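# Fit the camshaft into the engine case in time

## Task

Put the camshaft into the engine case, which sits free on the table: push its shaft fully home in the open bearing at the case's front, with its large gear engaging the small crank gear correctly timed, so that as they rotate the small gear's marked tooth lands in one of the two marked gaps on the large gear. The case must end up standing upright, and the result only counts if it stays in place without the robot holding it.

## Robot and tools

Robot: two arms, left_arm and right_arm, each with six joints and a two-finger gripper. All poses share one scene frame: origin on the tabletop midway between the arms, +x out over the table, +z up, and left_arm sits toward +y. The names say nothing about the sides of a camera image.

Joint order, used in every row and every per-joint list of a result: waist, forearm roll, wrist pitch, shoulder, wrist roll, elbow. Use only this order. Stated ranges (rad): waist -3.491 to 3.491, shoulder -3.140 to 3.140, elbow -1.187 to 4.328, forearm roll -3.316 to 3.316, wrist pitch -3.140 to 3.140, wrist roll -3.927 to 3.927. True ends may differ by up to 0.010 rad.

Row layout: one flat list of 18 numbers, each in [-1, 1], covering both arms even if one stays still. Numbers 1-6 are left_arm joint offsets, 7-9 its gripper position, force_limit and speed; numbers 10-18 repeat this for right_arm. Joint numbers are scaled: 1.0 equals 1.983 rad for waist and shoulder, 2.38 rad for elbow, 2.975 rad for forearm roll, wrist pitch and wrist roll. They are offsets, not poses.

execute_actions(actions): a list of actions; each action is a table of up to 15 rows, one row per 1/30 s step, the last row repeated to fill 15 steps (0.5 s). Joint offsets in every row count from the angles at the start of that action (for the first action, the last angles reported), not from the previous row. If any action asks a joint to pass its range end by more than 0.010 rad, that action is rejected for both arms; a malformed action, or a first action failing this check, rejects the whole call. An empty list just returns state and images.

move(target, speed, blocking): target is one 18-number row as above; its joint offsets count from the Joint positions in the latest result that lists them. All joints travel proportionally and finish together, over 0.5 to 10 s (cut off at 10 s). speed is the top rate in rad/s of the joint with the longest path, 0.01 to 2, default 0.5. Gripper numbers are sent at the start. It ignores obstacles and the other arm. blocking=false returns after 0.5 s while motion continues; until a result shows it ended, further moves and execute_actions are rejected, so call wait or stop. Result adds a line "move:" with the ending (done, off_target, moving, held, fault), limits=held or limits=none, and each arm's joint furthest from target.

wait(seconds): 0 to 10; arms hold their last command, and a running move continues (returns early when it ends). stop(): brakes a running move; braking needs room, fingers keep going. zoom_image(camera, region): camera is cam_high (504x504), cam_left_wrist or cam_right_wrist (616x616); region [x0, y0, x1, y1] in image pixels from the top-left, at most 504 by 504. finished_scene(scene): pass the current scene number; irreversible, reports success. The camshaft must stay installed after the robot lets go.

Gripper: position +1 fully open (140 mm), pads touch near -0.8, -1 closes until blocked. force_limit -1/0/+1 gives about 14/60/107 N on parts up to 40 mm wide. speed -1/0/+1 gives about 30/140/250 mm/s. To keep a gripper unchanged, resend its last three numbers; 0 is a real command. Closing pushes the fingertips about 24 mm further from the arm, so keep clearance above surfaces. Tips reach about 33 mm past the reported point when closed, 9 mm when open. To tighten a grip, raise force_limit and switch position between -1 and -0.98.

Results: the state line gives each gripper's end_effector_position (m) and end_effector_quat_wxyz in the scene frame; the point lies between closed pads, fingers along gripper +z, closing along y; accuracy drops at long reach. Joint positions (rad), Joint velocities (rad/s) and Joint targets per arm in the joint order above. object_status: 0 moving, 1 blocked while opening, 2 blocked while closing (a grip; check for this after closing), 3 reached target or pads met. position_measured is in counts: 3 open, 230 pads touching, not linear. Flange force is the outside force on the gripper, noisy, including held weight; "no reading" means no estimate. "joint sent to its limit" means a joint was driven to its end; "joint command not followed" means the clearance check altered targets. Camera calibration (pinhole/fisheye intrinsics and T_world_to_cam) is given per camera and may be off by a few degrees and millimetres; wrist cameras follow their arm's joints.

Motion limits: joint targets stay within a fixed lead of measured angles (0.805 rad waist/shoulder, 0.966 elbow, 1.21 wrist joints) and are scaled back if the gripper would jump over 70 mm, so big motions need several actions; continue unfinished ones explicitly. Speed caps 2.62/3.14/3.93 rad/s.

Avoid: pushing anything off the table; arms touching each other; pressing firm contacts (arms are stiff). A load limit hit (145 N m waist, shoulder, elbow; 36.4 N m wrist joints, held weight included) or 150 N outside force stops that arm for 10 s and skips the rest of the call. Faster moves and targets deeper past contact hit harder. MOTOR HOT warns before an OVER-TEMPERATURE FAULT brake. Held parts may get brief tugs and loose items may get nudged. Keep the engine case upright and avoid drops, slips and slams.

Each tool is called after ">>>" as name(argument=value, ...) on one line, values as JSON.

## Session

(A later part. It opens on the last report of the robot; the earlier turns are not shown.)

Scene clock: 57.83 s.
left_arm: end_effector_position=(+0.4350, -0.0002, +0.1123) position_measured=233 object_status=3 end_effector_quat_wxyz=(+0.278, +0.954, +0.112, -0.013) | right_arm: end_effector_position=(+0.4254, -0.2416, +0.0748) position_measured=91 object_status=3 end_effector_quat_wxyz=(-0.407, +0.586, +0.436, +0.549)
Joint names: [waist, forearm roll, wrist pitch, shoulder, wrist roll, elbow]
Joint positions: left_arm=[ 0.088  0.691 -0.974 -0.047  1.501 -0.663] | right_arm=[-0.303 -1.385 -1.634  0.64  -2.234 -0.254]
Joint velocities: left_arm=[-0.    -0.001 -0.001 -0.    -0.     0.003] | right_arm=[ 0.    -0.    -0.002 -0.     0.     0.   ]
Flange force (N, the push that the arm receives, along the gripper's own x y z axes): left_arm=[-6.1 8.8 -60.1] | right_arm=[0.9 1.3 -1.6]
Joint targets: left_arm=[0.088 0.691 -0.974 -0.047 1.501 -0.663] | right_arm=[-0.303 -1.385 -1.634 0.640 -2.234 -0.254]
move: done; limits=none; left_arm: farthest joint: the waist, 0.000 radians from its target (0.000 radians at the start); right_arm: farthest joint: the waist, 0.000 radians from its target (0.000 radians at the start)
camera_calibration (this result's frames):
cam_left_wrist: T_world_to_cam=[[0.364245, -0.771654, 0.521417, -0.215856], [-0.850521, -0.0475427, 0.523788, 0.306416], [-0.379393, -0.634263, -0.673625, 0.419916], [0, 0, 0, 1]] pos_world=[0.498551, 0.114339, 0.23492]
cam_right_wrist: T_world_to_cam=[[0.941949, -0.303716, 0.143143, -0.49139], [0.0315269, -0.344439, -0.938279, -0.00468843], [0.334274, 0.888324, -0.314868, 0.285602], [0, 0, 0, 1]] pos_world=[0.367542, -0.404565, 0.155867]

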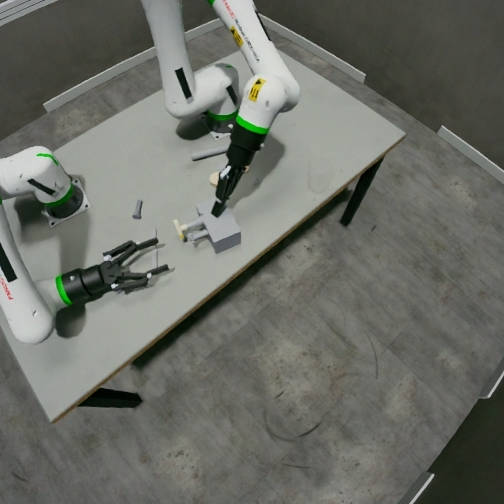

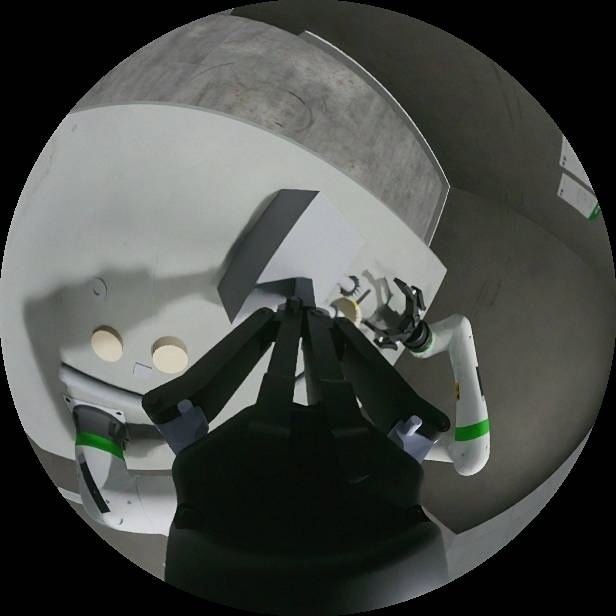

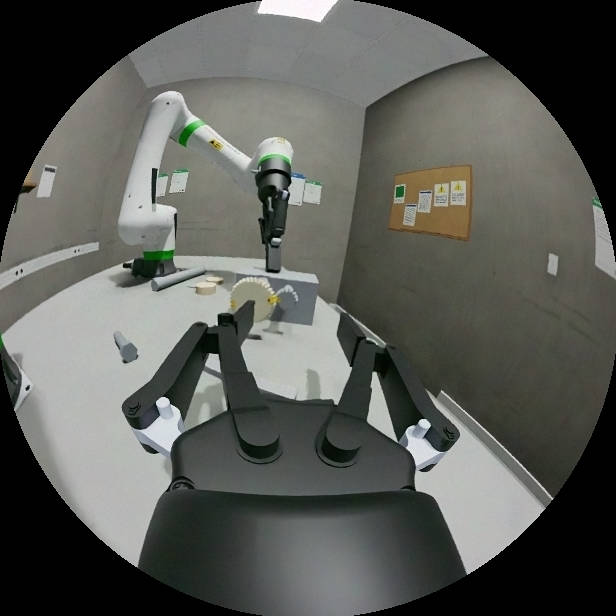

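>>> move(target=[0,0,0,0,0,0,-1,0,0,0,0,0,0,-0.123,-0.063,0.1,-0.5,0], speed=0.3)

>>> move(target=[0,0,0,0,0,0,-1,0,0,0.05,-0.029,0.0167,0,0,-0.005,0.1,-0.5,0], speed=0.08)

>>> zoom_image(camera="cam_high", region=[140,190,240,270])

Scene clock: 59.63 s.
left_arm: end_effector_position=(+0.4350, -0.0002, +0.1123) position_measured=233 object_status=3 end_effector_quat_wxyz=(+0.278, +0.954, +0.112, -0.013) | right_arm: end_effector_position=(+0.3661, -0.2110, +0.0641) position_measured=117 object_status=3 end_effector_quat_wxyz=(-0.543, +0.667, +0.272, +0.431)
Joint names: [waist, forearm roll, wrist pitch, shoulder, wrist roll, elbow]
Joint positions: left_arm=[ 0.088  0.691 -0.974 -0.047  1.501 -0.663] | right_arm=[-0.303 -1.385 -1.634  0.64  -2.6   -0.404]
Joint velocities: left_arm=[-0.001  0.     0.002  0.     0.001 -0.001] | right_arm=[ 0.    -0.002  0.     0.     0.    -0.   ]
Flange force (N, the push that the arm receives, along the gripper's own x y z axes): left_arm=[-6.3 6.3 -62.0] | right_arm=[1.1 -1.5 -2.2]
Joint targets: left_arm=[0.088 0.691 -0.974 -0.047 1.501 -0.663] | right_arm=[-0.303 -1.385 -1.634 0.640 -2.600 -0.404]
move: done; limits=none; left_arm: farthest joint: the waist, 0.000 radians from its target (0.000 radians at the start); right_arm: farthest joint: the waist, 0.000 radians from its target (0.000 radians at the start)
camera_calibration (this result's frames):
cam_left_wrist: T_world_to_cam=[[0.364245, -0.771654, 0.521417, -0.215856], [-0.850521, -0.0475426, 0.523787, 0.306416], [-0.379393, -0.634263, -0.673625, 0.419916], [0, 0, 0, 1]] pos_world=[0.498551, 0.114339, 0.23492]
cam_right_wrist: T_world_to_cam=[[0.882016, -0.302486, -0.361318, -0.370154], [-0.425128, -0.180057, -0.887043, 0.196311], [0.20326, 0.935992, -0.287408, 0.331158], [0, 0, 0, 1]] pos_world=[0.342628, -0.38658, 0.135571]

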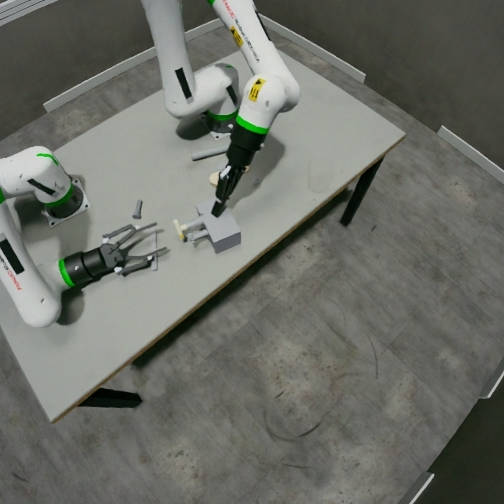

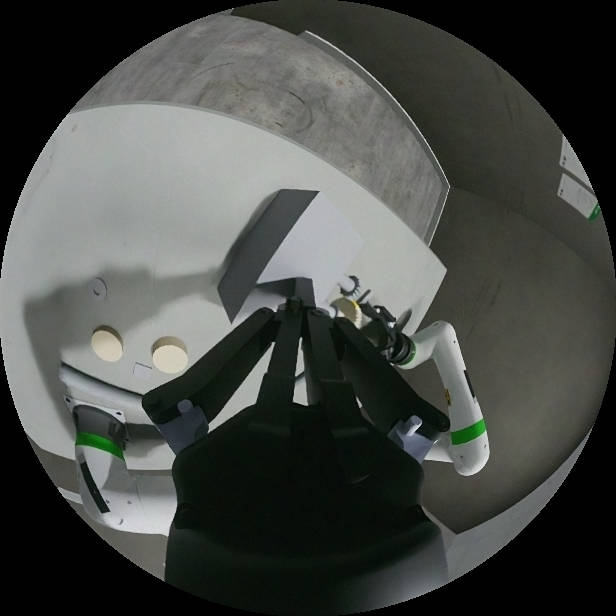

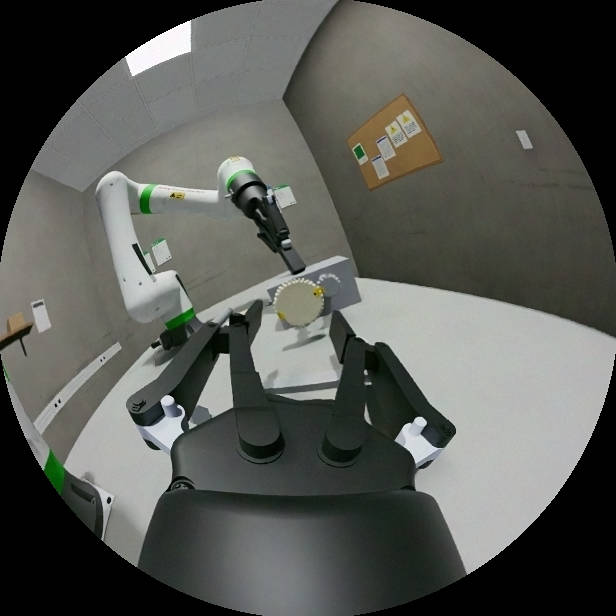

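Scene clock: 61.13 s.
left_arm: end_effector_position=(+0.4350, -0.0002, +0.1123) position_measured=233 object_status=3 end_effector_quat_wxyz=(+0.278, +0.954, +0.112, -0.013) | right_arm: end_effector_position=(+0.3806, -0.1676, +0.0624) position_measured=117 object_status=3 end_effector_quat_wxyz=(-0.544, +0.667, +0.270, +0.430)
Joint names: [waist, forearm roll, wrist pitch, shoulder, wrist roll, elbow]
Joint positions: left_arm=[ 0.088  0.691 -0.974 -0.047  1.501 -0.663] | right_arm=[-0.204 -1.471 -1.584  0.64  -2.6   -0.416]
Joint velocities: left_arm=[ 0.001 -0.    -0.     0.    -0.     0.001] | right_arm=[ 0.    -0.001 -0.     0.    -0.001 -0.   ]
Flange force (N, the push that the arm receives, along the gripper's own x y z axes): left_arm=[-9.1 3.5 -65.9] | right_arm=[0.7 -0.9 -2.5]
Joint targets: left_arm=[0.088 0.691 -0.974 -0.047 1.501 -0.663] | right_arm=[-0.204 -1.471 -1.584 0.640 -2.600 -0.416]
move: done; limits=none; left_arm: farthest joint: the waist, 0.000 radians from its target (0.000 radians at the start); right_arm: farthest joint: the waist, 0.000 radians from its target (0.100 radians at the start)
camera_calibration (this result's frames):
cam_left_wrist: T_world_to_cam=[[0.364245, -0.771654, 0.521417, -0.215856], [-0.850521, -0.0475427, 0.523787, 0.306416], [-0.379393, -0.634263, -0.673625, 0.419916], [0, 0, 0, 1]] pos_world=[0.498551, 0.114339, 0.23492]
cam_right_wrist: T_world_to_cam=[[0.880397, -0.301833, -0.365783, -0.369428], [-0.428989, -0.178077, -0.885583, 0.210489], [0.20216, 0.936582, -0.286262, 0.287561], [0, 0, 0, 1]] pos_world=[0.357408, -0.343347, 0.133593]

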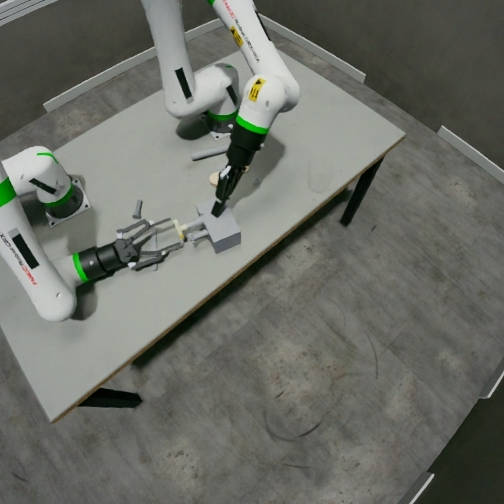

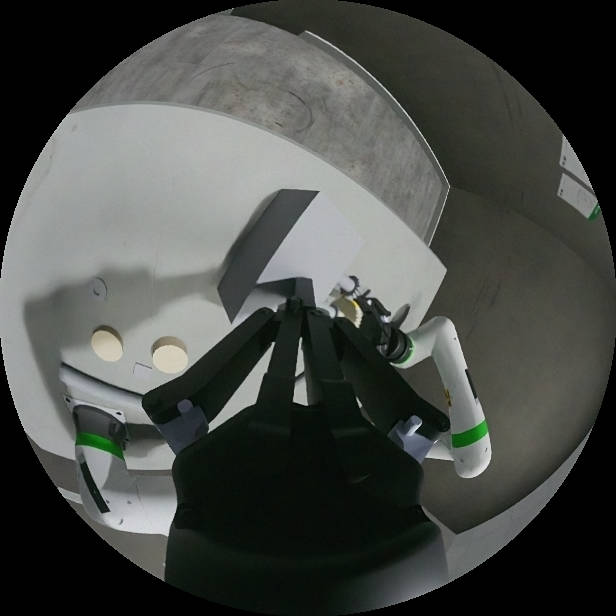

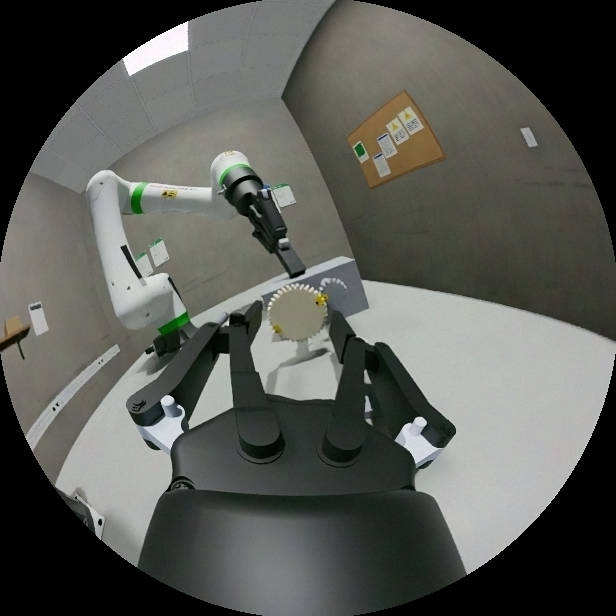

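Region (140, 190, 240, 270) of cam_high's 504x504 image, scaled by 5.040, with more detail than that image has; it fills the top 403 rows of this view, and the rest is white.

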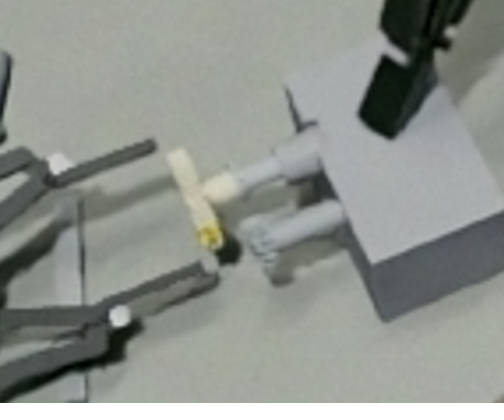

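>>> move(target=[0,0,0,0,0,0,-1,0,0,0.017,-0.01,0.0057,0,0,-0.0017,0.1,-0.5,0], speed=0.04)

>>> move(target=[0,0,0,0,0,0,-1,0,0,0,0,0,0,0,0,-1,-0.5,-0.8])

>>> move(target=[0,0,0,0,0,0,-1,0,0,0,0,0,0,-0.076,0,-1,-0.5,-0.8], speed=0.1)

>>> zoom_image(camera="cam_right_wrist", region=[250,240,380,360])

Scene clock: 62.53 s.
left_arm: end_effector_position=(+0.4350, -0.0002, +0.1123) position_measured=233 object_status=3 end_effector_quat_wxyz=(+0.278, +0.954, +0.112, -0.013) | right_arm: end_effector_position=(+0.3846, -0.1526, +0.0619) position_measured=117 object_status=3 end_effector_quat_wxyz=(-0.545, +0.668, +0.269, +0.430)
Joint names: [waist, forearm roll, wrist pitch, shoulder, wrist roll, elbow]
Joint positions: left_arm=[ 0.088  0.691 -0.974 -0.047  1.501 -0.663] | right_arm=[-0.171 -1.501 -1.567  0.64  -2.6   -0.42 ]
Joint velocities: left_arm=[ 0.001  0.    -0.001 -0.    -0.     0.002] | right_arm=[ 0.001 -0.001 -0.     0.    -0.     0.   ]
Flange force (N, the push that the arm receives, along the gripper's own x y z axes): left_arm=[-10.6 1.9 -61.6] | right_arm=[1.6 -1.6 -1.6]
Joint targets: left_arm=[0.088 0.691 -0.974 -0.047 1.501 -0.663] | right_arm=[-0.171 -1.501 -1.567 0.640 -2.600 -0.420]
move: done; limits=none; left_arm: farthest joint: the waist, 0.000 radians from its target (0.000 radians at the start); right_arm: farthest joint: the waist, 0.000 radians from its target (0.034 radians at the start)
camera_calibration (this result's frames):
cam_left_wrist: T_world_to_cam=[[0.364245, -0.771654, 0.521417, -0.215856], [-0.850521, -0.0475427, 0.523787, 0.306416], [-0.379393, -0.634263, -0.673625, 0.419916], [0, 0, 0, 1]] pos_world=[0.498551, 0.114339, 0.23492]
cam_right_wrist: T_world_to_cam=[[0.879328, -0.301991, -0.368218, -0.368082], [-0.431292, -0.17717, -0.884646, 0.215356], [0.201918, 0.936703, -0.286037, 0.272675], [0, 0, 0, 1]] pos_world=[0.361488, -0.328419, 0.132975]

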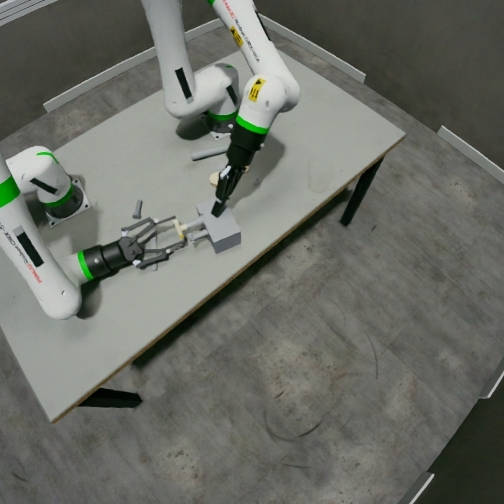

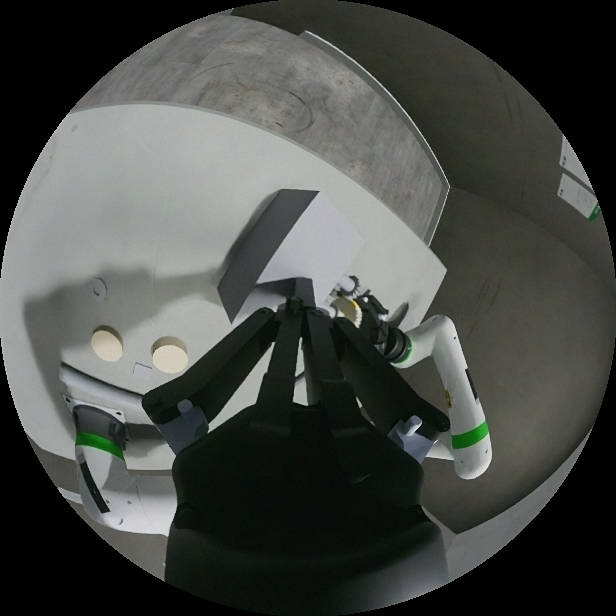

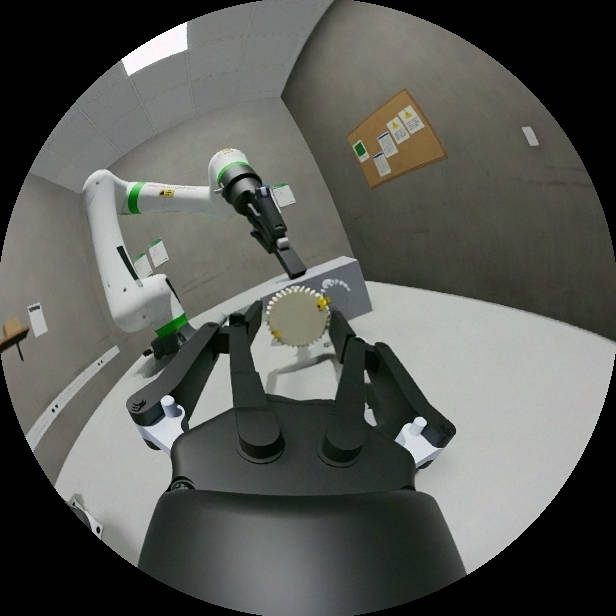

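Scene clock: 63.03 s.
left_arm: end_effector_position=(+0.4350, -0.0002, +0.1123) position_measured=233 object_status=3 end_effector_quat_wxyz=(+0.278, +0.954, +0.112, -0.013) | right_arm: end_effector_position=(+0.3846, -0.1526, +0.0619) position_measured=133 object_status=2 end_effector_quat_wxyz=(-0.545, +0.668, +0.269, +0.430)
Joint names: [waist, forearm roll, wrist pitch, shoulder, wrist roll, elbow]
Joint positions: left_arm=[ 0.088  0.691 -0.974 -0.047  1.501 -0.663] | right_arm=[-0.171 -1.501 -1.567  0.64  -2.6   -0.42 ]
Joint velocities: left_arm=[-0.002 -0.     0.    -0.001  0.     0.002] | right_arm=[ 0.     0.     0.001 -0.     0.001  0.   ]
Flange force (N, the push that the arm receives, along the gripper's own x y z axes): left_arm=[-5.4 7.0 -63.8] | right_arm=[4.1 2.0 -14.2]
Joint targets: left_arm=[0.088 0.691 -0.974 -0.047 1.501 -0.663] | right_arm=[-0.171 -1.501 -1.567 0.640 -2.600 -0.420]
move: done; limits=none; left_arm: farthest joint: the waist, 0.000 radians from its target (0.000 radians at the start); right_arm: farthest joint: the waist, 0.000 radians from its target (0.000 radians at the start)
camera_calibration (this result's frames):
cam_left_wrist: T_world_to_cam=[[0.364245, -0.771654, 0.521417, -0.215856], [-0.850521, -0.047543, 0.523787, 0.306416], [-0.379393, -0.634263, -0.673625, 0.419916], [0, 0, 0, 1]] pos_world=[0.498551, 0.114339, 0.23492]
cam_right_wrist: T_world_to_cam=[[0.879289, -0.302111, -0.368212, -0.36813], [-0.431323, -0.177174, -0.88463, 0.215365], [0.202019, 0.936663, -0.286094, 0.272622], [0, 0, 0, 1]] pos_world=[0.36151, -0.328414, 0.132964]

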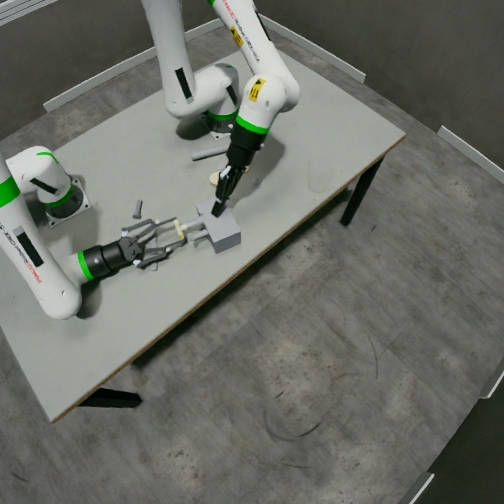

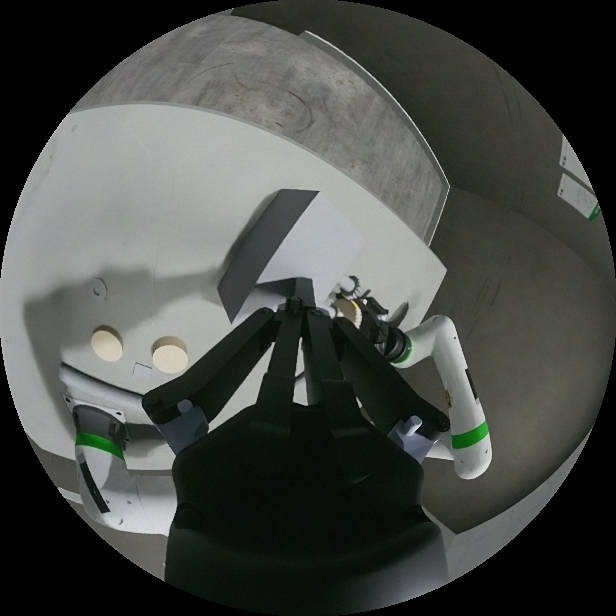

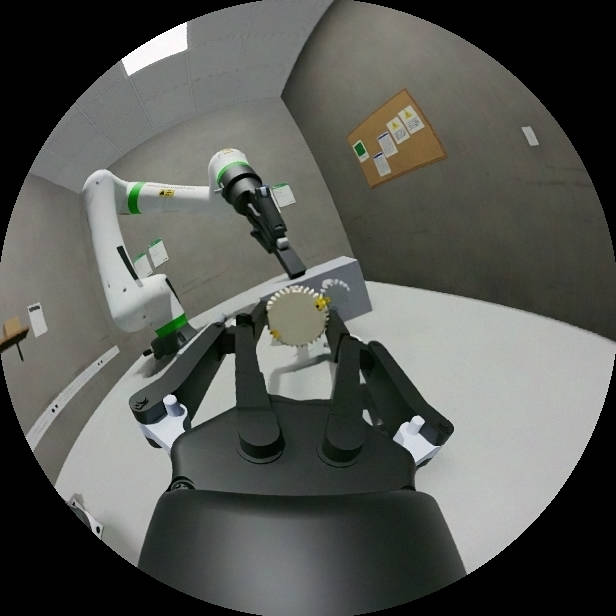

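Scene clock: 65.57 s.
left_arm: end_effector_position=(+0.4350, -0.0002, +0.1123) position_measured=233 object_status=3 end_effector_quat_wxyz=(+0.278, +0.954, +0.112, -0.013) | right_arm: end_effector_position=(+0.3846, -0.1526, +0.0619) position_measured=133 object_status=2 end_effector_quat_wxyz=(-0.590, +0.694, +0.192, +0.366)
Joint names: [waist, forearm roll, wrist pitch, shoulder, wrist roll, elbow]
Joint positions: left_arm=[ 0.088  0.691 -0.974 -0.047  1.501 -0.663] | right_arm=[-0.171 -1.501 -1.567  0.64  -2.826 -0.42 ]
Joint velocities: left_arm=[ 0.    -0.     0.001  0.     0.    -0.002] | right_arm=[-0.     0.002  0.    -0.    -0.001 -0.   ]
Flange force (N, the push that the arm receives, along the gripper's own x y z axes): left_arm=[-7.5 3.8 -67.2] | right_arm=[4.9 -11.9 -5.3]
Joint targets: left_arm=[0.088 0.691 -0.974 -0.047 1.501 -0.663] | right_arm=[-0.171 -1.501 -1.567 0.640 -2.826 -0.420]
move: done; limits=none; left_arm: farthest joint: the waist, 0.000 radians from its target (0.000 radians at the start); right_arm: farthest joint: the wrist roll, 0.001 radians from its target (0.227 radians at the start)
camera_calibration (this result's frames):
cam_left_wrist: T_world_to_cam=[[0.364245, -0.771654, 0.521417, -0.215856], [-0.850521, -0.0475429, 0.523787, 0.306416], [-0.379393, -0.634263, -0.673625, 0.419916], [0, 0, 0, 1]] pos_world=[0.498551, 0.114339, 0.23492]
cam_right_wrist: T_world_to_cam=[[0.775009, -0.279319, -0.56687, -0.312248], [-0.613869, -0.119712, -0.780278, 0.287882], [0.150085, 0.952707, -0.264243, 0.293689], [0, 0, 0, 1]] pos_world=[0.374639, -0.332553, 0.125229]

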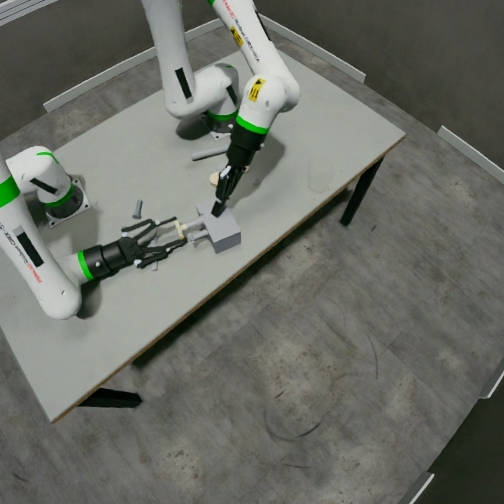

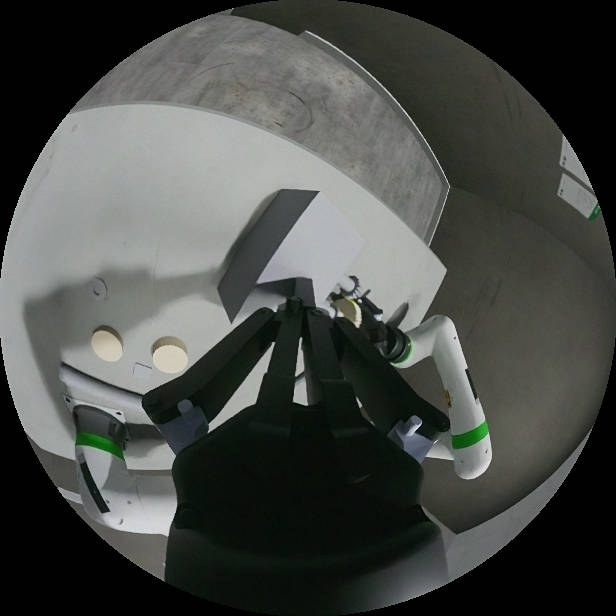

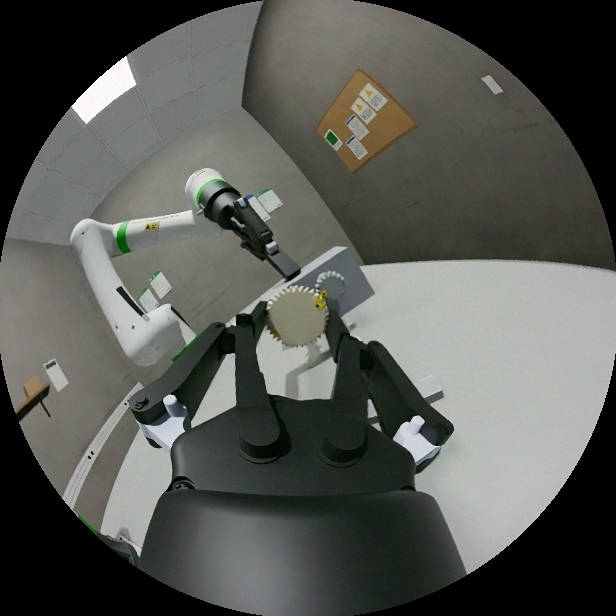

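Region (250, 240, 380, 360) of cam_right_wrist's 616x616 image, scaled by 3.877, with more detail than that image has; it fills the top 465 rows of this view, and the rest is white.

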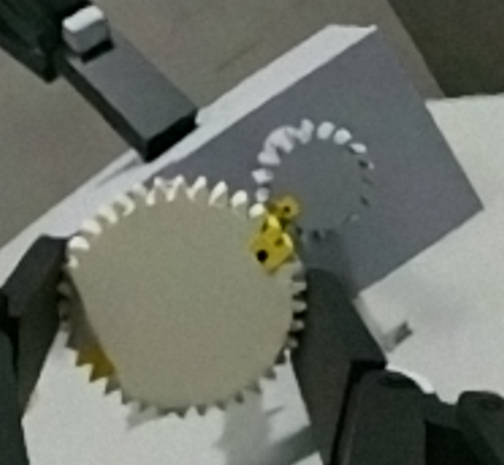

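Upward force; raise a bit and advance.

>>> move(target=[0,0,0,0,0,0,-1,0,0,0.011,-0.0063,0.0036,-0.003,0,-0.0018,-1,-0.5,-0.8], speed=0.012)

>>> zoom_image(camera="cam_right_wrist", region=[250,240,380,360])

>>> zoom_image(camera="cam_high", region=[140,190,240,270])

Scene clock: 67.77 s.
left_arm: end_effector_position=(+0.4350, -0.0002, +0.1123) position_measured=233 object_status=3 end_effector_quat_wxyz=(+0.278, +0.954, +0.112, -0.013) | right_arm: end_effector_position=(+0.3866, -0.1429, +0.0633) position_measured=133 object_status=2 end_effector_quat_wxyz=(-0.589, +0.694, +0.193, +0.366)
Joint names: [waist, forearm roll, wrist pitch, shoulder, wrist roll, elbow]
Joint positions: left_arm=[ 0.088  0.691 -0.974 -0.047  1.501 -0.663] | right_arm=[-0.149 -1.52  -1.556  0.634 -2.826 -0.425]
Joint velocities: left_arm=[ 0.002  0.    -0.001 -0.    -0.     0.001] | right_arm=[ 0.  0. -0.  0. -0. -0.]
Flange force (N, the push that the arm receives, along the gripper's own x y z axes): left_arm=[-3.3 1.4 -67.3] | right_arm=[-11.7 23.2 -24.2]
Joint targets: left_arm=[0.088 0.691 -0.974 -0.047 1.501 -0.663] | right_arm=[-0.149 -1.520 -1.556 0.634 -2.826 -0.425]
move: done; limits=none; left_arm: farthest joint: the waist, 0.000 radians from its target (0.000 radians at the start); right_arm: farthest joint: the waist, 0.000 radians from its target (0.021 radians at the start)
camera_calibration (this result's frames):
cam_left_wrist: T_world_to_cam=[[0.364246, -0.771653, 0.521418, -0.215857], [-0.850523, -0.0475451, 0.523785, 0.306418], [-0.379389, -0.634264, -0.673626, 0.419917], [0, 0, 0, 1]] pos_world=[0.498553, 0.11434, 0.234921]
cam_right_wrist: T_world_to_cam=[[0.77625, -0.279677, -0.564993, -0.310957], [-0.612218, -0.120593, -0.781438, 0.29072], [0.150416, 0.95249, -0.264834, 0.28437], [0, 0, 0, 1]] pos_world=[0.376591, -0.322768, 0.126802]

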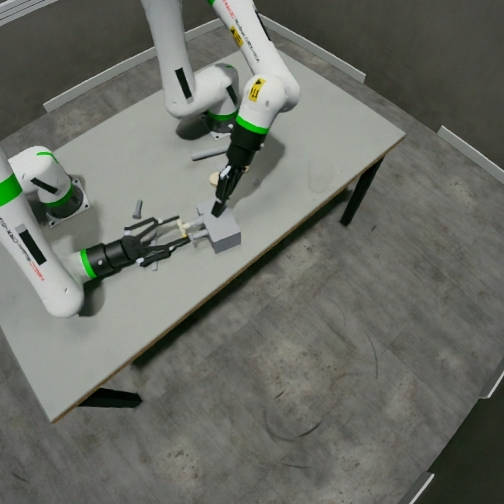

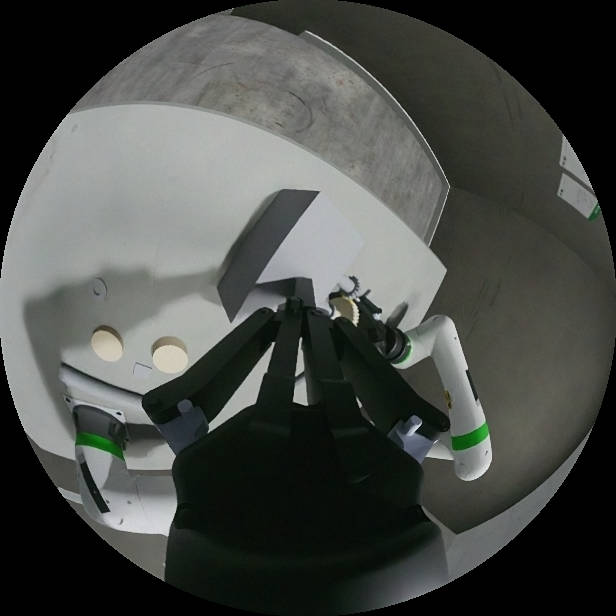

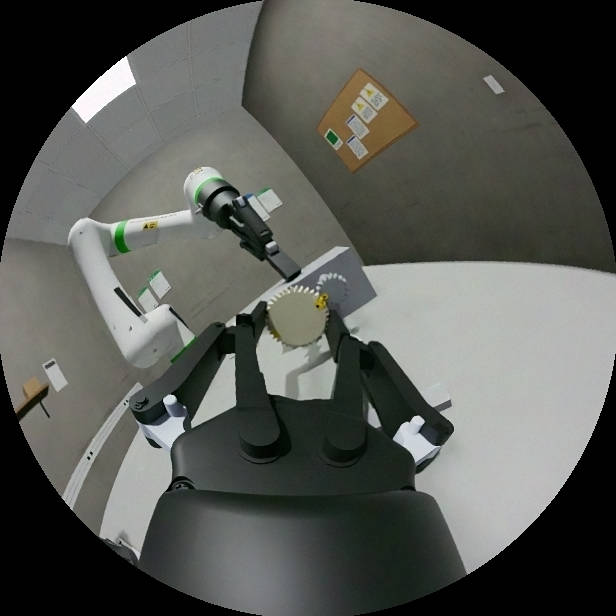

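Region (250, 240, 380, 360) of cam_right_wrist's 616x616 image, scaled by 3.877, with more detail than that image has; it fills the top 465 rows of this view, and the rest is white.

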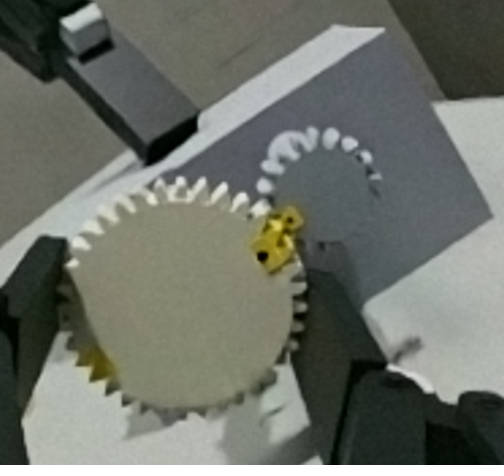

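Region (140, 190, 240, 270) of cam_high's 504x504 image, scaled by 5.040, with more detail than that image has; it fills the top 403 rows of this view, and the rest is white.

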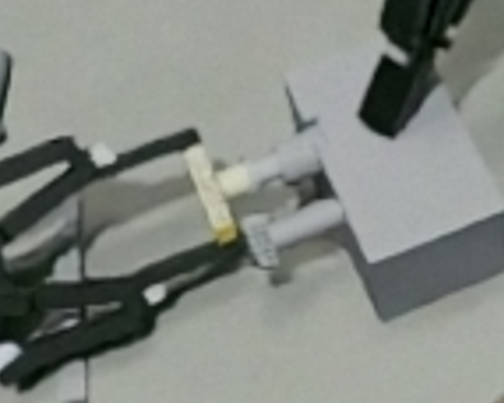

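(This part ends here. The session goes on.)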